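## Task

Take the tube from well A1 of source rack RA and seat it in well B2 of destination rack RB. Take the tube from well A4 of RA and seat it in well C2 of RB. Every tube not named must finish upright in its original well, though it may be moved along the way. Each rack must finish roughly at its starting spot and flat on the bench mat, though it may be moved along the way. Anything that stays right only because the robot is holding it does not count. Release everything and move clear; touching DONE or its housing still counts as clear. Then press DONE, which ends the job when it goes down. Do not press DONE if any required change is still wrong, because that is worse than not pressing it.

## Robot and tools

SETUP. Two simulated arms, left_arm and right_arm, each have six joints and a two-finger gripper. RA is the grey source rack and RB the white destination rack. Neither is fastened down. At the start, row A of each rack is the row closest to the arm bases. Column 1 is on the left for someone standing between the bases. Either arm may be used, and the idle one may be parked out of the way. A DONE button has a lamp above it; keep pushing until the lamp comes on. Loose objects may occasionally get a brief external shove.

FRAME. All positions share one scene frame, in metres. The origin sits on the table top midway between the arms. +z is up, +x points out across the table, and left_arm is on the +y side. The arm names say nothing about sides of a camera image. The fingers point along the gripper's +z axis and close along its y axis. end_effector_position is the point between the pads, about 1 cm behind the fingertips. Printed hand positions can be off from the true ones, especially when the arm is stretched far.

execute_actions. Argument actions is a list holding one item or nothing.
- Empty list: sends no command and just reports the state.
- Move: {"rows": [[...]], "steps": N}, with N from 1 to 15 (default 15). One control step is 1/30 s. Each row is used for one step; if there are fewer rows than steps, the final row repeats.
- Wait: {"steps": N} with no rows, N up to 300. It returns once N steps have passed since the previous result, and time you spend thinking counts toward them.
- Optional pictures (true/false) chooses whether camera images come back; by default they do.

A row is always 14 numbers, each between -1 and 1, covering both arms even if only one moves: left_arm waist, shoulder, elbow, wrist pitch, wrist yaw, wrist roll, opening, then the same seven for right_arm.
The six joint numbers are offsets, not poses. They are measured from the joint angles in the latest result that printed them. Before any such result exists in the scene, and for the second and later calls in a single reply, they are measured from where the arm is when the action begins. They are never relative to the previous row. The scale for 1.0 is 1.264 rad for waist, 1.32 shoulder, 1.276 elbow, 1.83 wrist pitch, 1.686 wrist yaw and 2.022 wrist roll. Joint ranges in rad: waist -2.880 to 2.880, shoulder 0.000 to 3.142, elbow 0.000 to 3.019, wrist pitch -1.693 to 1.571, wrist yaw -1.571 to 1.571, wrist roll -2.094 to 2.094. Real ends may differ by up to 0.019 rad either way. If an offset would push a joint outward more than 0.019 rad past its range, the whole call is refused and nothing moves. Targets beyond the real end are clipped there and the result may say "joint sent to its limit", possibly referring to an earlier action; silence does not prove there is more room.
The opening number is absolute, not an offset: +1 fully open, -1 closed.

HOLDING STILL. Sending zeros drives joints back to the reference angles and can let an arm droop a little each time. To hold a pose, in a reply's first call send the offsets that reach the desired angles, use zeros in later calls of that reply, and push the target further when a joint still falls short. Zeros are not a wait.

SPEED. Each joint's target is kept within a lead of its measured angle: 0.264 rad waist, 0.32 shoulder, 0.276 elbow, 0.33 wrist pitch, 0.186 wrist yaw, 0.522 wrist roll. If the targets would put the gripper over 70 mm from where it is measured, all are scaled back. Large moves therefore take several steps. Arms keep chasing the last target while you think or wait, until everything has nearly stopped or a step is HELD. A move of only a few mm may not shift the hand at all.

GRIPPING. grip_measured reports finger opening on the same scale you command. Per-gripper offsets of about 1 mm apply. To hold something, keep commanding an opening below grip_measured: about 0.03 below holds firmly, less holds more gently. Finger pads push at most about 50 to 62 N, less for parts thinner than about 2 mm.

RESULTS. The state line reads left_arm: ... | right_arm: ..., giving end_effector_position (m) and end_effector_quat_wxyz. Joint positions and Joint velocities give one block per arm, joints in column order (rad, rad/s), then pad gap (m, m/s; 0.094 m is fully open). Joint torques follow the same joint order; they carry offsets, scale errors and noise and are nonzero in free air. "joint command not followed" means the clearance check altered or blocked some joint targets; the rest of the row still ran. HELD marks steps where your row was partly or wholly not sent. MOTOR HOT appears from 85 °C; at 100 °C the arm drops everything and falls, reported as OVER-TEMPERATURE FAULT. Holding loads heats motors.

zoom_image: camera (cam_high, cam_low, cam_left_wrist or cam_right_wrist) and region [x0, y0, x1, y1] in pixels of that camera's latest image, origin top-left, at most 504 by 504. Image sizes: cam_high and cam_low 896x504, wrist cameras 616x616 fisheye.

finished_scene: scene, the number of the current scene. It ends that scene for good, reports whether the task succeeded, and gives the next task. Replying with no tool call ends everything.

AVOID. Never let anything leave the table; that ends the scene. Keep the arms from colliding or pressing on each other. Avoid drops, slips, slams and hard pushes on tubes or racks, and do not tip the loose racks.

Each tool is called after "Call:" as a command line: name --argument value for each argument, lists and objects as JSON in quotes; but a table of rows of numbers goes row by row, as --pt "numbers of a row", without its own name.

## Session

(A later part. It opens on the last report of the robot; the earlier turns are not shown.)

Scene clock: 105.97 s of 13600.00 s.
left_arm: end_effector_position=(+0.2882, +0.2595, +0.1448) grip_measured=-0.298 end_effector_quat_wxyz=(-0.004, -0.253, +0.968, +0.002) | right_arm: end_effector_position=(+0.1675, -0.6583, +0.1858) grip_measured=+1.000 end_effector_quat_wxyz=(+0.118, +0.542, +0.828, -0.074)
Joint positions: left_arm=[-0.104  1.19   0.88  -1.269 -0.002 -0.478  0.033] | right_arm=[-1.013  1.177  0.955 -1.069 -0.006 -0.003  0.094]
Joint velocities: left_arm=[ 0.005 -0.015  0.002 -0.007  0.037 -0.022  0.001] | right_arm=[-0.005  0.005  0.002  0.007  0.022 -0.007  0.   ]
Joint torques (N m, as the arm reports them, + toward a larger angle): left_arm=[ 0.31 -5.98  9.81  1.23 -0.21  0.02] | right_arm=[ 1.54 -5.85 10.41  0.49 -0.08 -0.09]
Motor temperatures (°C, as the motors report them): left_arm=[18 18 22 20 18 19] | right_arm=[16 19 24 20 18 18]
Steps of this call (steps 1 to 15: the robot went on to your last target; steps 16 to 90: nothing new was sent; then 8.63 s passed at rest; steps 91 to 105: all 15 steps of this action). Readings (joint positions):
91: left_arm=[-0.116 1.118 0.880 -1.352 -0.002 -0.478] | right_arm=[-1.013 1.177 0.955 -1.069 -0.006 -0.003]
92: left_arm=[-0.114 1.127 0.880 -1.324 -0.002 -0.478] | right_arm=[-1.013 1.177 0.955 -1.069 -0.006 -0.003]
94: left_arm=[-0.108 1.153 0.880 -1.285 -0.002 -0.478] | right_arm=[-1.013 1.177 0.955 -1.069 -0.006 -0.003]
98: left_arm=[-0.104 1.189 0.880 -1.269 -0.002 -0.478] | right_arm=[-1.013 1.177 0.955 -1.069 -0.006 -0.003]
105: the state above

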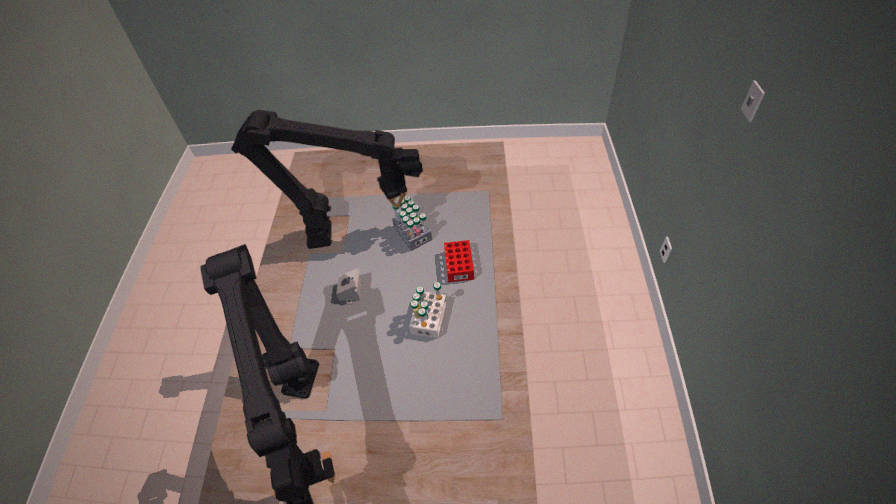

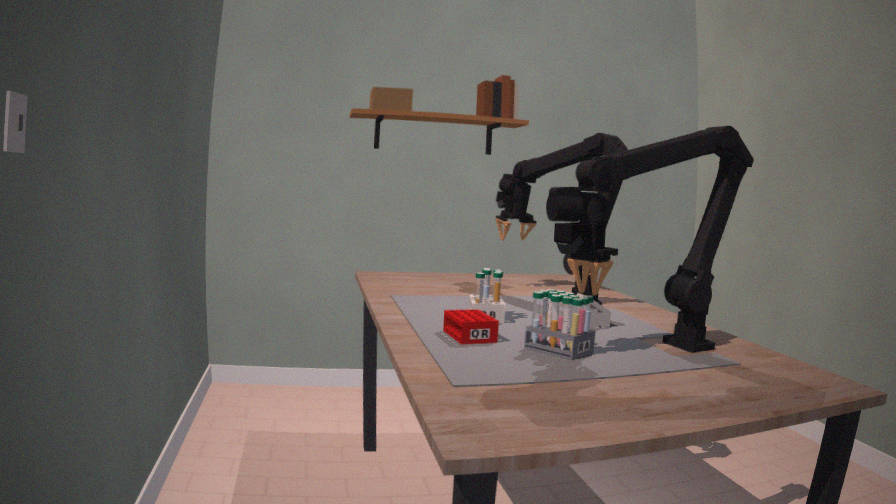

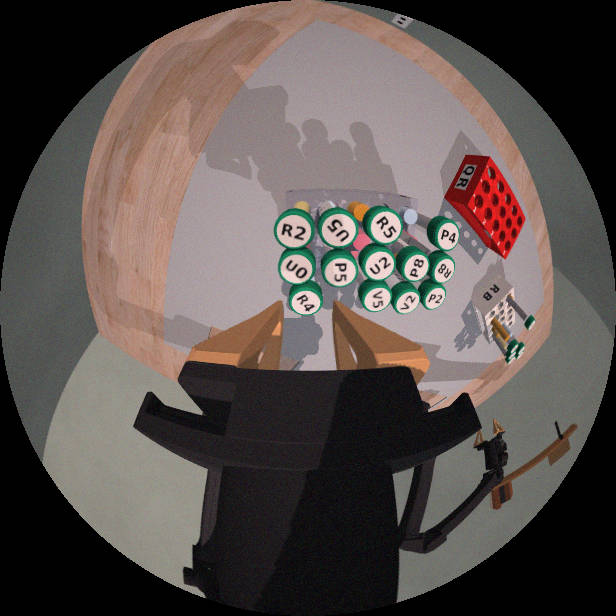

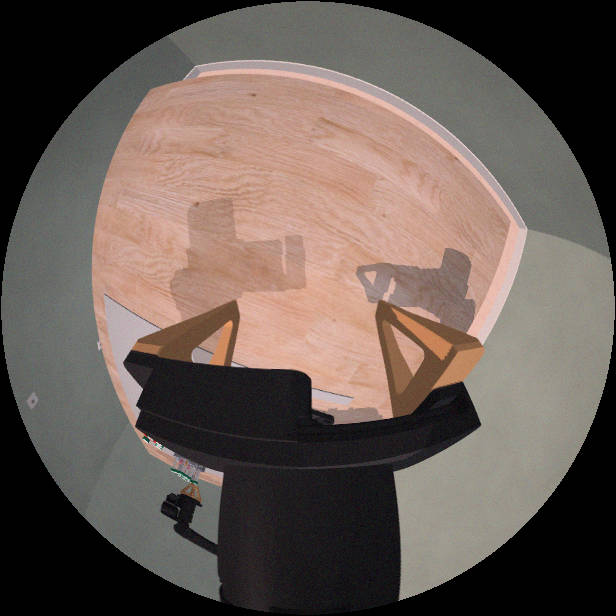

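Call:
execute_actions --actions '[{"rows":[[0.003,0.013,-0.03,0.047,0,0,-0.3,0,0,0.02,0,0,0,1]]}]'

Call:
zoom_image --camera "cam_low" --region '[510,240,640,370]'

Scene clock: 115.80 s of 13600.00 s.
left_arm: end_effector_position=(+0.2872, +0.2594, +0.1255) grip_measured=-0.298 end_effector_quat_wxyz=(+0.000, -0.253, +0.968, +0.001) | right_arm: end_effector_position=(+0.1675, -0.6583, +0.1858) grip_measured=+1.000 end_effector_quat_wxyz=(+0.118, +0.542, +0.828, -0.074)
Joint positions: left_arm=[-0.104  1.201  0.834 -1.205 -0.002 -0.478  0.033] | right_arm=[-1.013  1.177  0.955 -1.069 -0.006 -0.003  0.094]
Joint velocities: left_arm=[-0.005 -0.005 -0.017 -0.007  0.007  0.022  0.001] | right_arm=[ 0.005 -0.024 -0.002 -0.012  0.007 -0.022  0.   ]
Joint torques (N m, as the arm reports them, + toward a larger angle): left_arm=[ 0.41 -4.92  8.25  1.26 -0.24  0.  ] | right_arm=[ 1.39 -6.24 10.49  0.42 -0.03 -0.09]
Motor temperatures (°C, as the motors report them): left_arm=[18 18 22 20 18 19] | right_arm=[16 19 25 20 18 18]
Steps of this call (steps 1 to 15: the robot went on to your last target; steps 16 to 90: nothing new was sent; then 6.33 s passed at rest; steps 91 to 105: all 15 steps of this action). Readings (joint positions):
91: left_arm=[-0.104 1.190 0.874 -1.255 -0.002 -0.478] | right_arm=[-1.013 1.177 0.955 -1.069 -0.006 -0.003]
92: left_arm=[-0.104 1.191 0.866 -1.234 -0.002 -0.478] | right_arm=[-1.013 1.177 0.955 -1.069 -0.006 -0.003]
94: left_arm=[-0.104 1.195 0.848 -1.212 -0.002 -0.478] | right_arm=[-1.013 1.177 0.955 -1.069 -0.006 -0.003]
98: left_arm=[-0.104 1.201 0.834 -1.207 -0.002 -0.478] | right_arm=[-1.013 1.177 0.955 -1.069 -0.006 -0.003]
105: the state above

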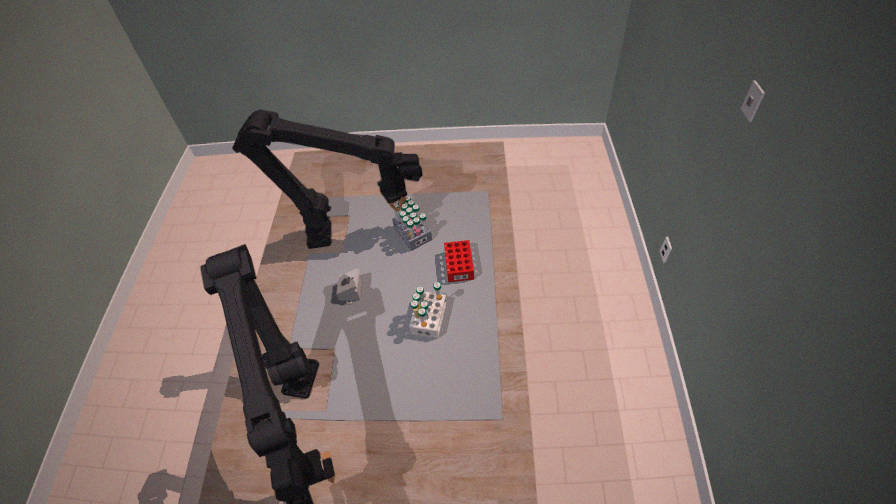

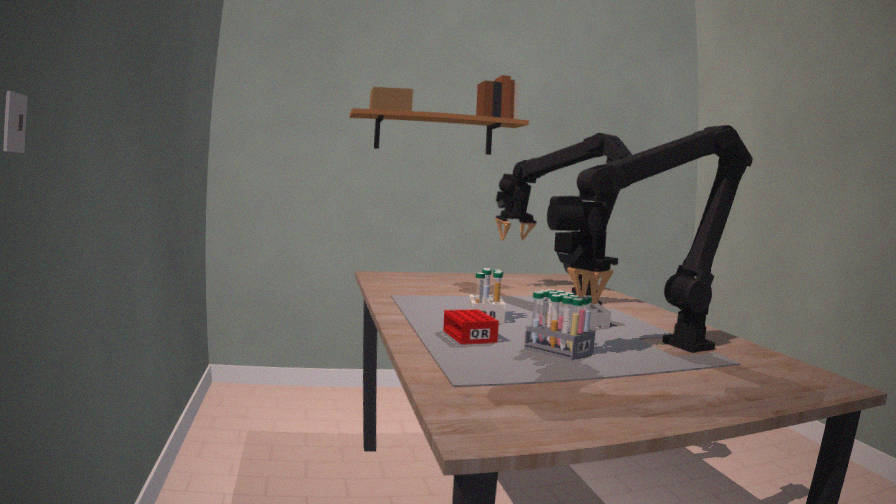

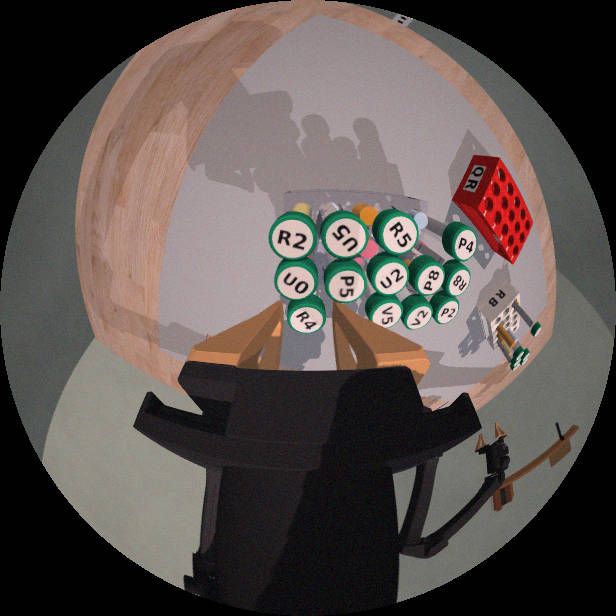

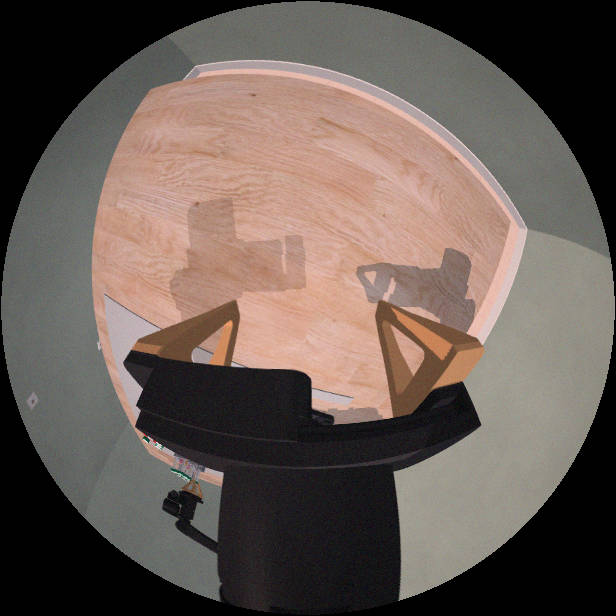

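Region (510, 240, 640, 370) of cam_low's 896x504 image, scaled by 3.877, with more detail than that image has.

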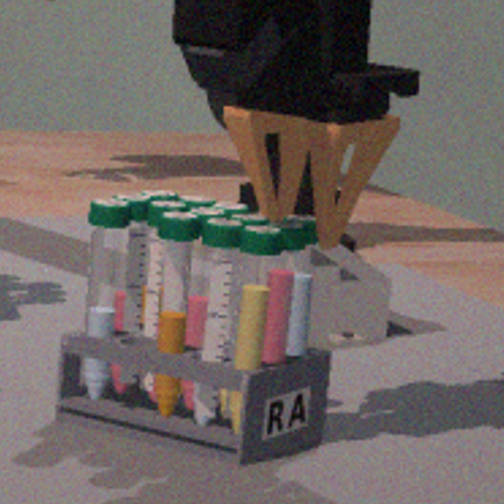

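Call:
execute_actions --actions '[{"rows":[[0,0,0.01,0,0,0,-0.58,0,0,0.02,0,0,0,1]]}]'

Scene clock: 120.90 s of 13600.00 s.
left_arm: end_effector_position=(+0.2872, +0.2594, +0.1255) grip_measured=-0.544 end_effector_quat_wxyz=(+0.000, -0.253, +0.968, +0.001) | right_arm: end_effector_position=(+0.1675, -0.6583, +0.1858) grip_measured=+1.000 end_effector_quat_wxyz=(+0.118, +0.542, +0.828, -0.074)
Joint positions: left_arm=[-0.104  1.201  0.834 -1.205 -0.002 -0.478  0.021] | right_arm=[-1.013  1.177  0.955 -1.069 -0.006 -0.003  0.094]
Joint velocities: left_arm=[ 0.005 -0.015 -0.022  0.007 -0.037  0.007  0.   ] | right_arm=[ 0.005  0.005 -0.022  0.002  0.007 -0.066  0.   ]
Joint torques (N m, as the arm reports them, + toward a larger angle): left_arm=[-0.16 -5.73  8.51  0.51 -0.19  0.02] | right_arm=[ 1.81 -6.53 10.59  0.34 -0.04 -0.07]
Motor temperatures (°C, as the motors report them): left_arm=[18 18 22 20 18 19] | right_arm=[16 19 25 20 18 18]
Steps of this call (steps 1 to 15: the robot went on to your last target; steps 16 to 90: nothing new was sent; then 1.60 s passed at rest; steps 91 to 105: all 15 steps of this action). Readings (joint positions):
91: left_arm=[-0.104 1.201 0.834 -1.205 -0.002 -0.478] | right_arm=[-1.013 1.177 0.955 -1.069 -0.006 -0.003]
92: left_arm=[-0.104 1.201 0.834 -1.205 -0.002 -0.478] | right_arm=[-1.013 1.177 0.955 -1.069 -0.006 -0.003]
94: left_arm=[-0.104 1.201 0.834 -1.205 -0.002 -0.478] | right_arm=[-1.013 1.177 0.955 -1.069 -0.006 -0.003]
98: left_arm=[-0.104 1.201 0.834 -1.205 -0.002 -0.478] | right_arm=[-1.013 1.177 0.955 -1.069 -0.006 -0.003]
105: the state above

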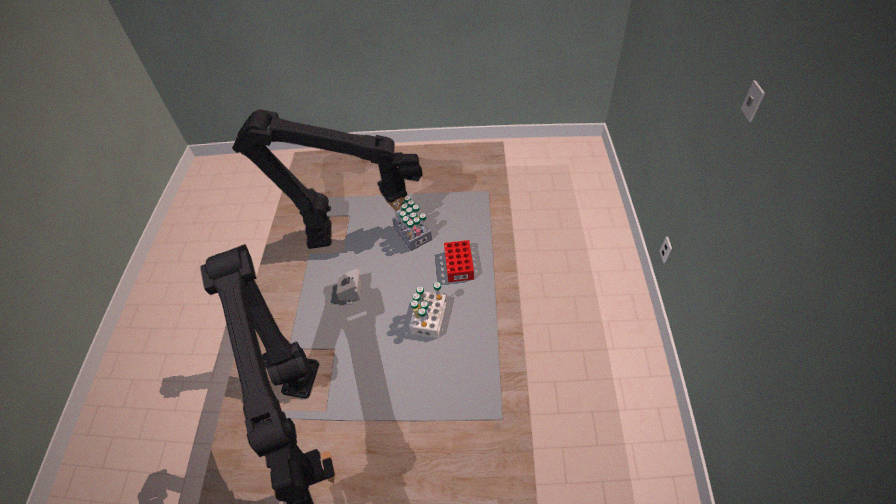

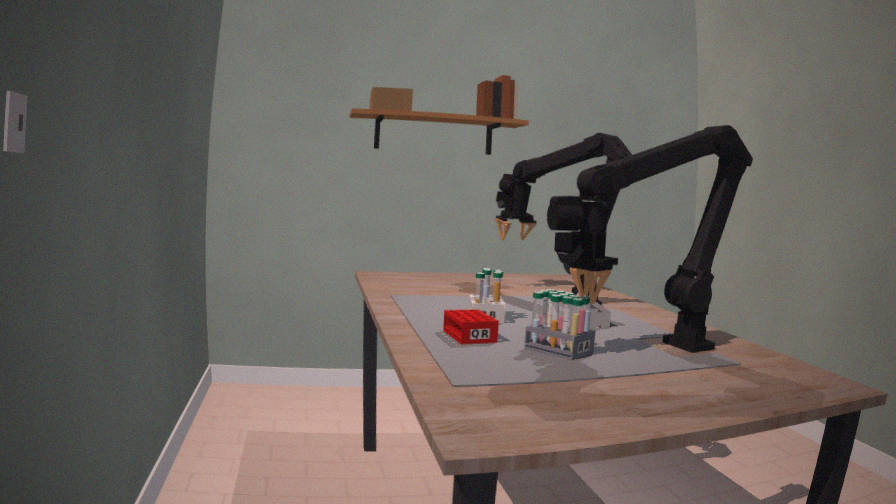

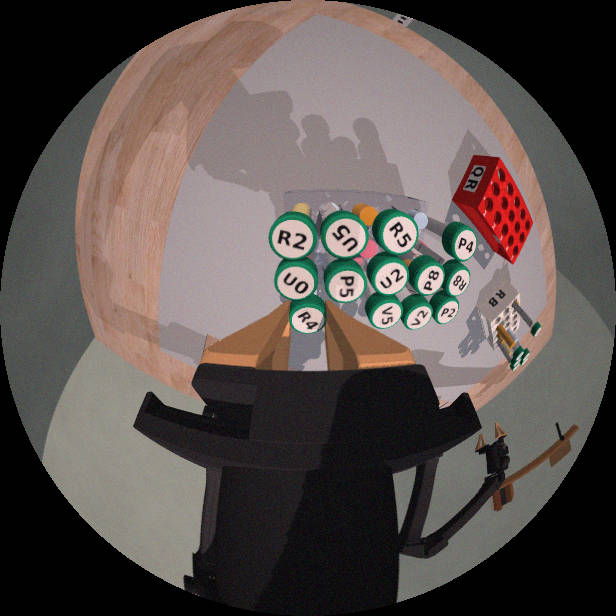

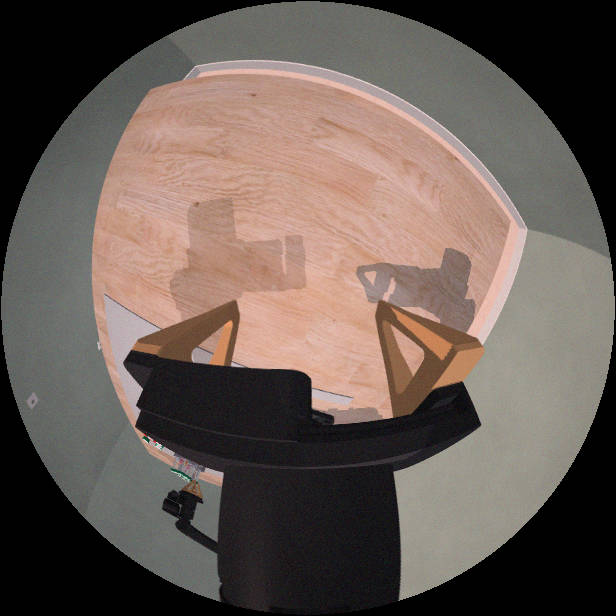

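Call:
execute_actions --actions '[{"rows":[[0,-0.003,0.03,-0.007,0,0,-0.58,0,0,0.02,0,0,0,1],[0,-0.007,0.04,-0.015,0,0,-0.58,0,0,0.02,0,0,0,1],[0,-0.011,0.05,-0.024,0,0,-0.58,0,0,0.02,0,0,0,1],[0,-0.015,0.06,-0.034,0,0,-0.58,0,0,0.02,0,0,0,1],[0,-0.019,0.07,-0.043,0,0,-0.58,0,0,0.02,0,0,0,1],[0,-0.023,0.08,-0.053,0,0,-0.58,0,0,0.02,0,0,0,1],[0,-0.026,0.09,-0.063,0,0,-0.58,0,0,0.02,0,0,0,1],[0,-0.03,0.1,-0.072,0,0,-0.58,0,0,0.02,0,0,0,1],[0,-0.033,0.11,-0.082,0,0,-0.58,0,0,0.02,0,0,0,1],[0,-0.036,0.12,-0.092,0,0,-0.58,0,0,0.02,0,0,0,1],[0,-0.039,0.13,-0.101,0,0,-0.58,0,0,0.02,0,0,0,1],[0,-0.042,0.14,-0.11,0,0,-0.58,0,0,0.02,0,0,0,1]]}]' --pictures false

Call:
execute_actions --actions '[{"rows":[[0,-0.003,0.04,-0.015,0,0,-0.58,0,0,0.02,0,0,0,1],[0,-0.005,0.06,-0.03,0,0,-0.58,0,0,0.02,0,0,0,1],[0,-0.007,0.08,-0.045,0,0,-0.58,0,0,0.02,0,0,0,1],[0,-0.009,0.1,-0.06,0,0,-0.58,0,0,0.02,0,0,0,1],[0,-0.01,0.12,-0.075,0,0,-0.58,0,0,0.02,0,0,0,1],[0,-0.011,0.14,-0.09,0,0,-0.58,0,0,0.02,0,0,0,1],[0,-0.012,0.165,-0.105,0,0,-0.58,0,0,0.02,0,0,0,1]]}]'

Scene clock: 138.60 s of 13600.00 s.
left_arm: end_effector_position=(+0.2874, +0.2594, +0.1821) grip_measured=-0.544 end_effector_quat_wxyz=(-0.006, -0.253, +0.968, +0.002) | right_arm: end_effector_position=(+0.1675, -0.6583, +0.1858) grip_measured=+1.000 end_effector_quat_wxyz=(+0.118, +0.542, +0.828, -0.074)
Joint positions: left_arm=[-0.104  1.163  0.96  -1.38  -0.001 -0.478  0.021] | right_arm=[-1.013  1.177  0.955 -1.069 -0.006 -0.003  0.094]
Joint velocities: left_arm=[-0.005 -0.2    0.149 -0.1   -0.095 -0.051  0.   ] | right_arm=[-0.005 -0.005  0.002  0.002 -0.037 -0.022  0.   ]
Joint torques (N m, as the arm reports them, + toward a larger angle): left_arm=[-0.22 -6.3  11.34 -0.25 -0.22  0.01] | right_arm=[ 1.55 -5.72 10.43  0.71 -0.07 -0.1 ]
Motor temperatures (°C, as the motors report them): left_arm=[18 18 21 20 18 19] | right_arm=[16 19 26 20 18 18]
Steps of this call (steps 1 to 15: the robot went on to your last target; steps 16 to 90: nothing new was sent; then 14.20 s passed at rest; steps 91 to 105: all 15 steps of this action). Readings (joint positions):
91: left_arm=[-0.104 1.201 0.834 -1.205 -0.002 -0.478] | right_arm=[-1.013 1.177 0.955 -1.069 -0.006 -0.003]
92: left_arm=[-0.104 1.201 0.834 -1.206 -0.002 -0.478] | right_arm=[-1.013 1.177 0.955 -1.069 -0.006 -0.003]
94: left_arm=[-0.104 1.201 0.838 -1.221 -0.001 -0.478] | right_arm=[-1.013 1.177 0.955 -1.069 -0.006 -0.003]
98: left_arm=[-0.104 1.199 0.875 -1.280 -0.001 -0.478] | right_arm=[-1.013 1.177 0.955 -1.069 -0.006 -0.003]
105: the state above

Scene clock: 139.10 s of 13600.00 s.
left_arm: end_effector_position=(+0.2941, +0.2596, +0.2500) grip_measured=-0.544 end_effector_quat_wxyz=(-0.002, -0.253, +0.968, +0.001) | right_arm: end_effector_position=(+0.1675, -0.6583, +0.1858) grip_measured=+1.000 end_effector_quat_wxyz=(+0.118, +0.542, +0.828, -0.074)
Joint positions: left_arm=[-0.104  1.154  1.132 -1.552 -0.001 -0.478  0.021] | right_arm=[-1.013  1.177  0.955 -1.069 -0.006 -0.003  0.094]
Joint velocities: left_arm=[-0.015  0.015 -0.017 -0.037 -0.081 -0.007 -0.   ] | right_arm=[-0.005  0.005 -0.017  0.002  0.066  0.037  0.   ]
Joint torques (N m, as the arm reports them, + toward a larger angle): left_arm=[-0.95 -6.7  11.04 -0.12 -0.21  0.03] | right_arm=[ 1.98 -6.15 10.41  0.68 -0.02 -0.09]
Motor temperatures (°C, as the motors report them): left_arm=[18 18 22 20 18 19] | right_arm=[16 19 26 20 18 18]
Steps of this call (steps 1 to 15: all 15 steps of this action). Readings (joint positions):
1: left_arm=[-0.104 1.159 0.963 -1.383 -0.001 -0.478] | right_arm=[-1.013 1.177 0.955 -1.069 -0.006 -0.003]
2: left_arm=[-0.104 1.157 0.968 -1.391 -0.001 -0.478] | right_arm=[-1.013 1.177 0.955 -1.069 -0.006 -0.003]
4: left_arm=[-0.104 1.157 0.985 -1.428 -0.001 -0.478] | right_arm=[-1.013 1.177 0.955 -1.069 -0.006 -0.003]
8: left_arm=[-0.104 1.157 1.068 -1.527 -0.001 -0.478] | right_arm=[-1.013 1.177 0.955 -1.069 -0.006 -0.003]
15: the state above

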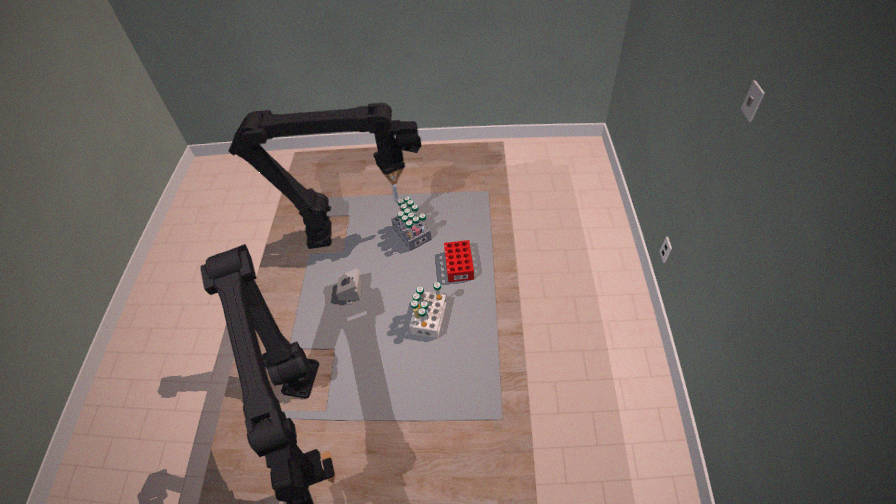

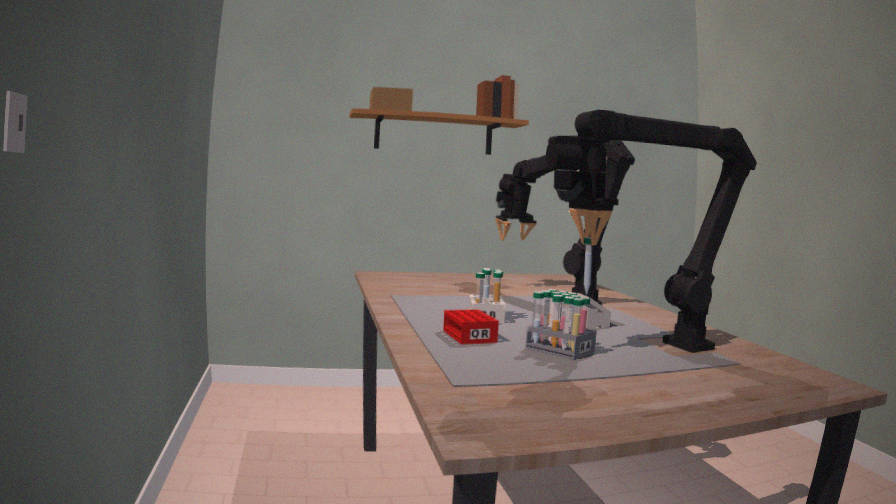

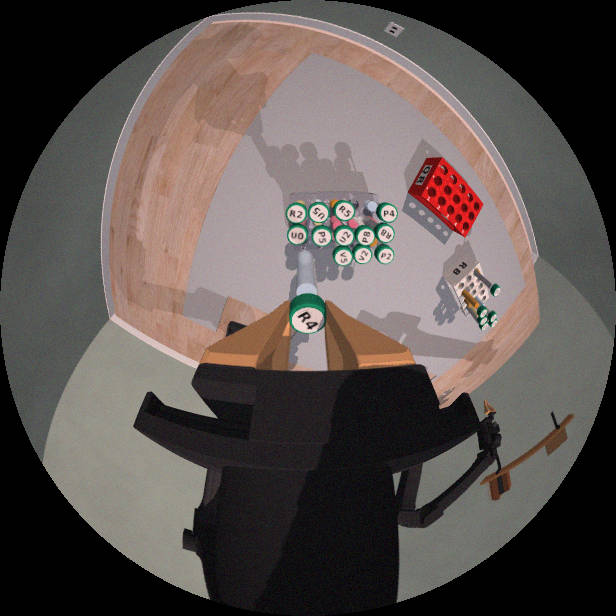

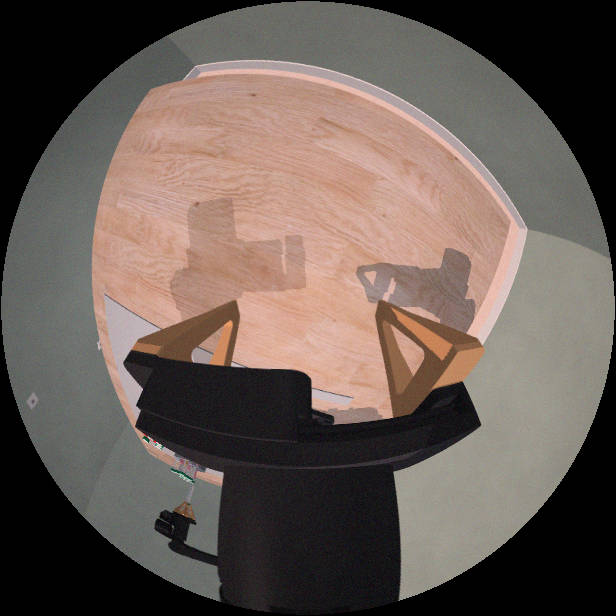

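Call:
execute_actions --actions '[{"rows":[[-0.1,0.03,0.1,-0.01,0,0,-0.58,0,0,0.02,0,0,0,1],[-0.15,0.06,0.14,-0.01,0,0,-0.58,0,0,0.02,0,0,0,1],[-0.2,0.1,0.18,-0.01,0,0,-0.58,0,0,0.02,0,0,0,1],[-0.3,0.15,0.23,-0.02,0,0,-0.58,0,0,0.02,0,0,0,1],[-0.4,0.2,0.28,-0.02,0,0,-0.58,0,0,0.02,0,0,0,1],[-0.5,0.25,0.33,-0.03,0,0,-0.58,0,0,0.02,0,0,0,1],[-0.59,0.3,0.39,-0.03,0,0,-0.58,0,0,0.02,0,0,0,1],[-0.59,0.36,0.445,-0.03,0,-0.02,-0.58,0,0,0.02,0,0,0,1]]}]' --pictures false

Call:
execute_actions --actions '[{"steps":30}]'

Call:
zoom_image --camera "cam_left_wrist" --region '[210,140,410,340]'

Scene clock: 168.20 s of 13600.00 s.
left_arm: end_effector_position=(+0.3799, -0.0048, +0.2468) grip_measured=-0.544 end_effector_quat_wxyz=(-0.013, +0.040, +0.999, +0.011) | right_arm: end_effector_position=(+0.1675, -0.6583, +0.1858) grip_measured=+1.000 end_effector_quat_wxyz=(+0.118, +0.542, +0.828, -0.074)
Joint positions: left_arm=[-0.707  1.594  1.555 -1.565 -0.006 -0.49   0.021] | right_arm=[-1.013  1.177  0.955 -1.069 -0.006 -0.003  0.094]
Joint velocities: left_arm=[-1.255  0.747  0.53  -0.051  0.051 -0.11   0.002] | right_arm=[-0.005 -0.005  0.002 -0.007 -0.037  0.007  0.   ]
Joint torques (N m, as the arm reports them, + toward a larger angle): left_arm=[ -1.04 -15.39  12.92  -0.51  -0.06  -0.09] | right_arm=[ 1.54 -5.31 10.57  0.72 -0.03 -0.08]
Motor temperatures (°C, as the motors report them): left_arm=[18 18 23 20 18 19] | right_arm=[16 19 26 20 18 18]
Steps of this call (steps 1 to 15: the robot went on to your last target; steps 16 to 90: nothing new was sent; then 25.60 s passed at rest; steps 91 to 105: all 15 steps of this action). Readings (joint positions):
91: left_arm=[-0.115 1.157 1.138 -1.556 -0.005 -0.478] | right_arm=[-1.013 1.177 0.955 -1.069 -0.006 -0.003]
92: left_arm=[-0.141 1.166 1.154 -1.559 -0.006 -0.478] | right_arm=[-1.013 1.177 0.955 -1.069 -0.006 -0.003]
94: left_arm=[-0.226 1.203 1.209 -1.560 -0.006 -0.478] | right_arm=[-1.013 1.177 0.955 -1.069 -0.006 -0.003]
98: left_arm=[-0.412 1.338 1.357 -1.564 -0.006 -0.480] | right_arm=[-1.013 1.177 0.955 -1.069 -0.006 -0.003]
105: the state above

Scene clock: 169.20 s of 13600.00 s.
left_arm: end_effector_position=(+0.3569, -0.0757, +0.2495) grip_measured=-0.544 end_effector_quat_wxyz=(-0.015, +0.103, +0.995, +0.010) | right_arm: end_effector_position=(+0.1675, -0.6583, +0.1858) grip_measured=+1.000 end_effector_quat_wxyz=(+0.118, +0.542, +0.828, -0.074)
Joint positions: left_arm=[-0.851  1.659  1.641 -1.589  0.001 -0.508  0.021] | right_arm=[-1.013  1.177  0.955 -1.069 -0.006 -0.003  0.094]
Joint velocities: left_arm=[-0.015 -0.005  0.022  0.007 -0.037 -0.037 -0.001] | right_arm=[ 0.005 -0.005 -0.022  0.007  0.007 -0.022  0.   ]
Joint torques (N m, as the arm reports them, + toward a larger angle): left_arm=[  0.74 -16.26  12.53  -0.29  -0.31  -0.12] | right_arm=[ 2.18 -5.51 10.46  0.51 -0.03 -0.07]
Motor temperatures (°C, as the motors report them): left_arm=[18 18 23 20 18 19] | right_arm=[16 19 26 20 18 18]
Steps of this call (steps 1 to 30: the robot went on to your last target). Readings (joint positions):
1: left_arm=[-0.750 1.618 1.573 -1.568 -0.006 -0.493] | right_arm=[-1.013 1.177 0.955 -1.069 -0.006 -0.003]
2: left_arm=[-0.790 1.638 1.592 -1.573 -0.004 -0.495] | right_arm=[-1.013 1.177 0.955 -1.069 -0.006 -0.003]
4: left_arm=[-0.855 1.662 1.620 -1.576 0.000 -0.499] | right_arm=[-1.013 1.177 0.955 -1.069 -0.006 -0.003]
8: left_arm=[-0.891 1.662 1.635 -1.586 0.003 -0.502] | right_arm=[-1.013 1.177 0.955 -1.069 -0.006 -0.003]
30: the state above
All arms were judged still, so your last target was given up. Only a new action makes them travel on or press farther. Fingers that are still opening or closing keep moving.

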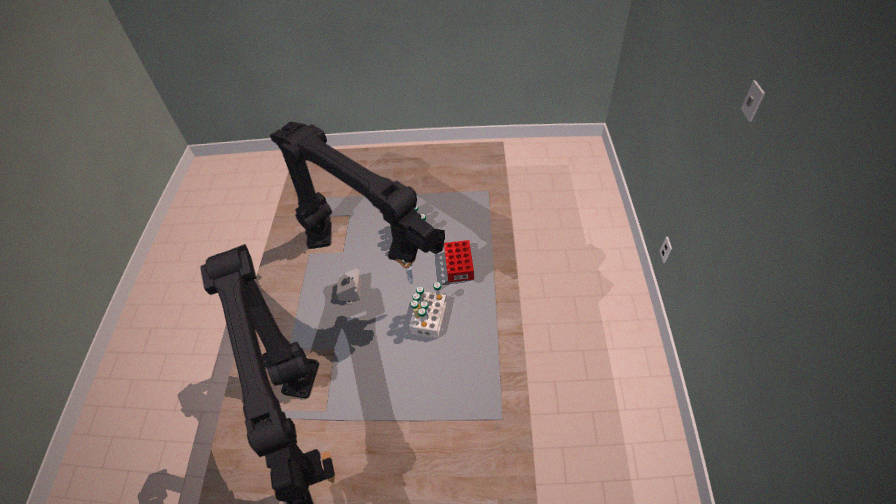

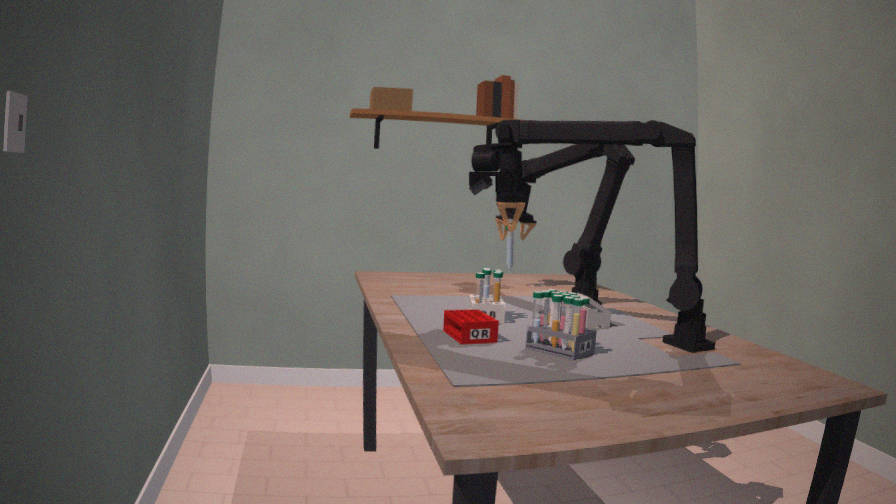

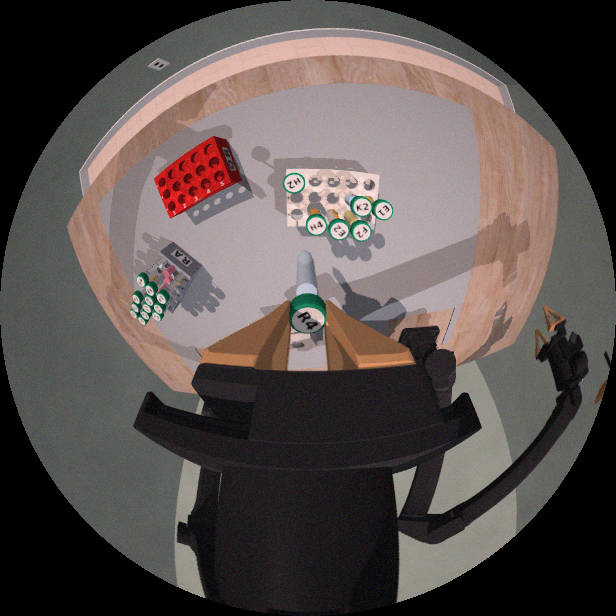

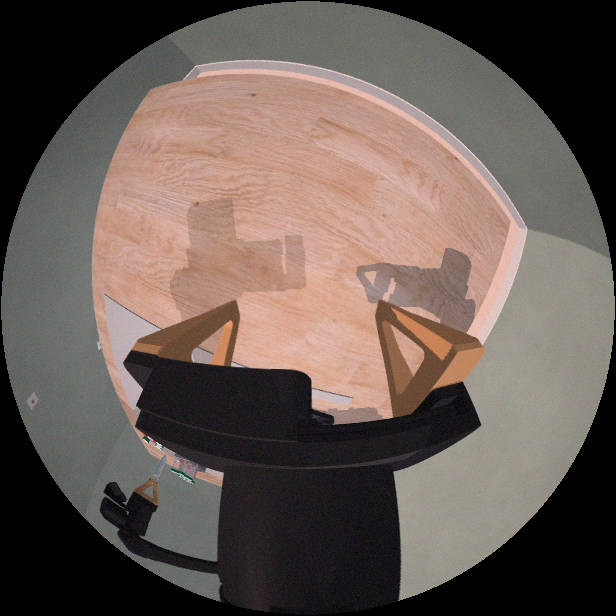

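Region (210, 140, 410, 340) of cam_left_wrist's 616x616 image, scaled by 2.520, with more detail than that image has.

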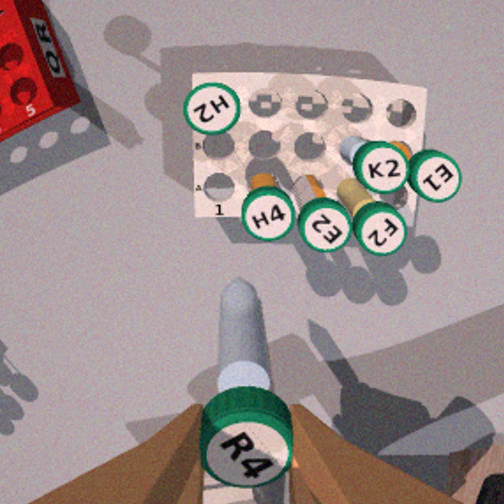

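Call:
execute_actions --actions '[{"rows":[[0,-0.01,0.08,-0.03,0,0,-0.58,0,0,0.02,0,0,0,1],[0,-0.01,0.08,-0.03,0,0,-0.58,0,0,0.02,0,0,0,1],[0,-0.01,0.08,-0.03,0,0,-0.58,0,0,0.02,0,0,0,1],[0,-0.01,0.1,-0.03,0,0,-0.58,0,0,0.02,0,0,0,1],[0,0.01,0.12,-0.03,0,0,-0.58,0,0,0.02,0,0,0,1],[0.01,0.03,0.14,-0.03,0,0.02,-0.58,0,0,0.02,0,0,0,1],[0.02,0.05,0.16,-0.02,0,0.03,-0.58,0,0,0.02,0,0,0,1],[0.03,0.07,0.18,-0.015,0,0.04,-0.58,0,0,0.02,0,0,0,1],[0.03,0.085,0.195,-0.012,0,0.05,-0.58,0,0,0.02,0,0,0,1]]}]' --pictures false

Call:
execute_actions --actions '[{"steps":20}]'

Call:
zoom_image --camera "cam_left_wrist" --region '[210,140,410,340]'

Scene clock: 198.70 s of 13600.00 s.
left_arm: end_effector_position=(+0.4092, -0.0969, +0.2811) grip_measured=-0.544 end_effector_quat_wxyz=(+0.019, +0.124, +0.992, -0.012) | right_arm: end_effector_position=(+0.1675, -0.6583, +0.1858) grip_measured=+1.000 end_effector_quat_wxyz=(+0.118, +0.542, +0.828, -0.074)
Joint positions: left_arm=[-0.818  1.756  1.852 -1.621  0.001 -0.431  0.021] | right_arm=[-1.013  1.177  0.955 -1.069 -0.006 -0.003  0.094]
Joint velocities: left_arm=[ 0.044  0.161 -0.012 -0.012 -0.007  0.095 -0.001] | right_arm=[-0.005 -0.015  0.017  0.002 -0.081  0.066  0.   ]
Joint torques (N m, as the arm reports them, + toward a larger angle): left_arm=[ -0.07 -15.32  10.96   0.92  -0.25   0.15] | right_arm=[ 0.77 -6.02 10.3   0.44 -0.01 -0.07]
Motor temperatures (°C, as the motors report them): left_arm=[18 19 25 20 18 19] | right_arm=[16 19 27 20 18 18]
Steps of this call (steps 1 to 90: nothing new was sent; then 26.00 s passed at rest; steps 91 to 105: all 15 steps of this action). Readings (joint positions):
91: left_arm=[-0.851 1.659 1.646 -1.597 0.001 -0.508] | right_arm=[-1.013 1.177 0.955 -1.069 -0.006 -0.003]
92: left_arm=[-0.851 1.660 1.653 -1.608 0.001 -0.508] | right_arm=[-1.013 1.177 0.955 -1.069 -0.006 -0.003]
94: left_arm=[-0.851 1.660 1.673 -1.622 0.001 -0.508] | right_arm=[-1.013 1.177 0.955 -1.069 -0.006 -0.003]
98: left_arm=[-0.847 1.684 1.766 -1.628 0.001 -0.484] | right_arm=[-1.013 1.177 0.955 -1.069 -0.006 -0.003]
105: the state above

Scene clock: 199.37 s of 13600.00 s.
left_arm: end_effector_position=(+0.4117, -0.0979, +0.2718) grip_measured=-0.544 end_effector_quat_wxyz=(+0.011, +0.131, +0.991, -0.008) | right_arm: end_effector_position=(+0.1675, -0.6583, +0.1858) grip_measured=+1.000 end_effector_quat_wxyz=(+0.118, +0.542, +0.828, -0.074)
Joint positions: left_arm=[-0.816  1.774  1.852 -1.621  0.001 -0.418  0.021] | right_arm=[-1.013  1.177  0.955 -1.069 -0.006 -0.003  0.094]
Joint velocities: left_arm=[ 0.005 -0.015 -0.007 -0.007 -0.081 -0.066  0.   ] | right_arm=[-0.015 -0.005 -0.017  0.002  0.007 -0.051  0.   ]
Joint torques (N m, as the arm reports them, + toward a larger angle): left_arm=[ -0.48 -16.41  11.04   0.82  -0.2    0.11] | right_arm=[ 1.73 -6.01 10.34  0.5  -0.05 -0.07]
Motor temperatures (°C, as the motors report them): left_arm=[18 19 25 20 18 19] | right_arm=[16 19 27 20 18 18]
Steps of this call (steps 1 to 20: the robot went on to your last target). Readings (joint positions):
1: left_arm=[-0.816 1.762 1.852 -1.621 0.001 -0.429] | right_arm=[-1.013 1.177 0.955 -1.069 -0.006 -0.003]
2: left_arm=[-0.816 1.767 1.852 -1.621 0.001 -0.427] | right_arm=[-1.013 1.177 0.955 -1.069 -0.006 -0.003]
4: left_arm=[-0.816 1.773 1.852 -1.621 0.001 -0.423] | right_arm=[-1.013 1.177 0.955 -1.069 -0.006 -0.003]
8: left_arm=[-0.816 1.774 1.852 -1.621 0.001 -0.420] | right_arm=[-1.013 1.177 0.955 -1.069 -0.006 -0.003]
20: the state above

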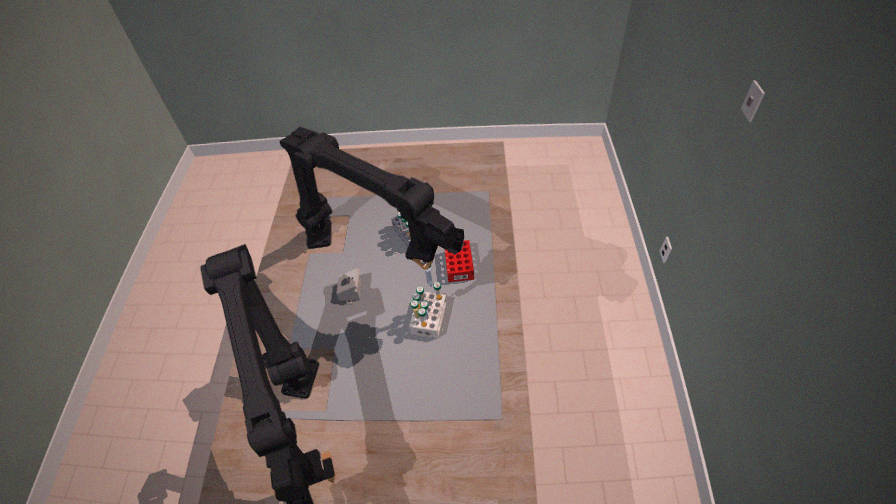

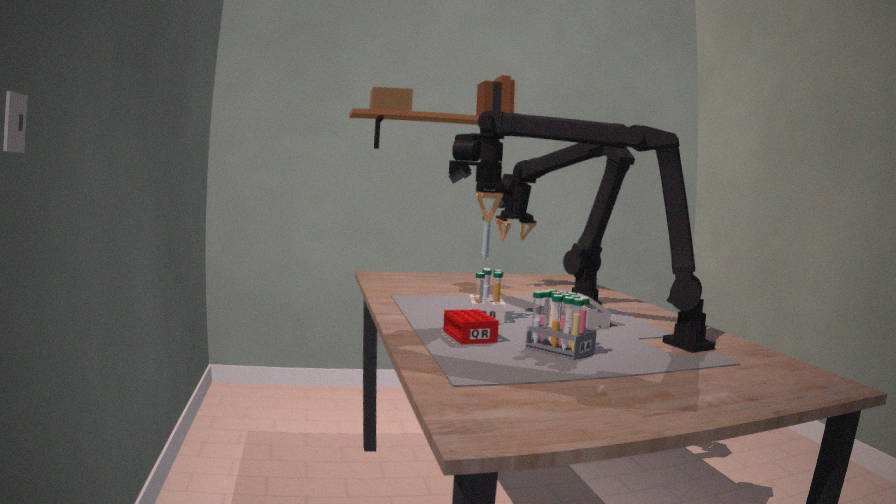

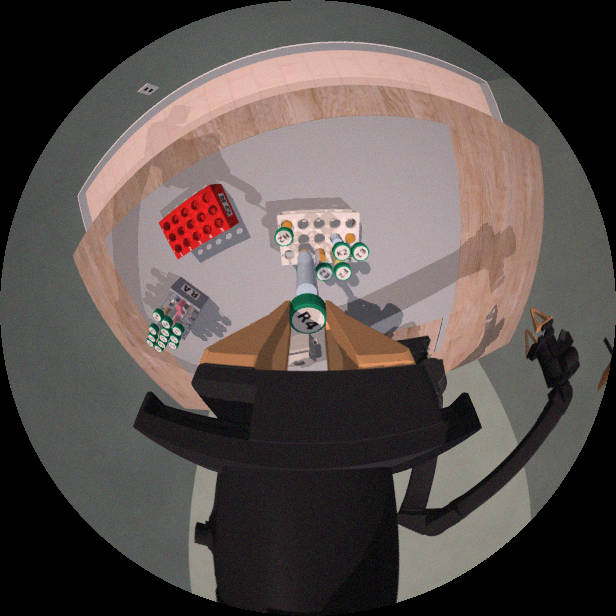

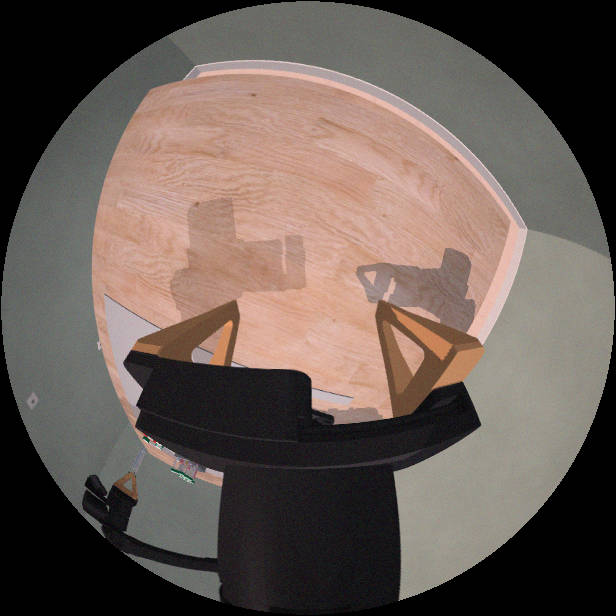

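Region (210, 140, 410, 340) of cam_left_wrist's 616x616 image, scaled by 2.520, with more detail than that image has.

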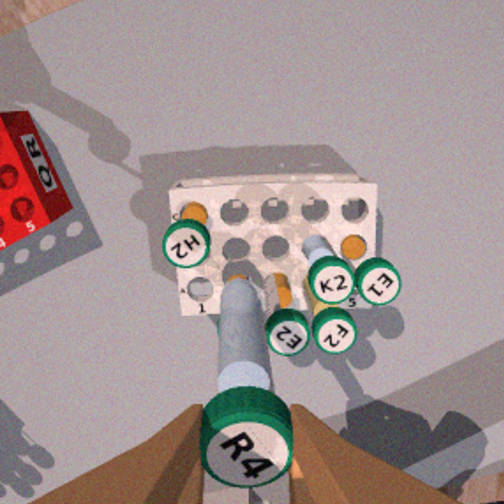

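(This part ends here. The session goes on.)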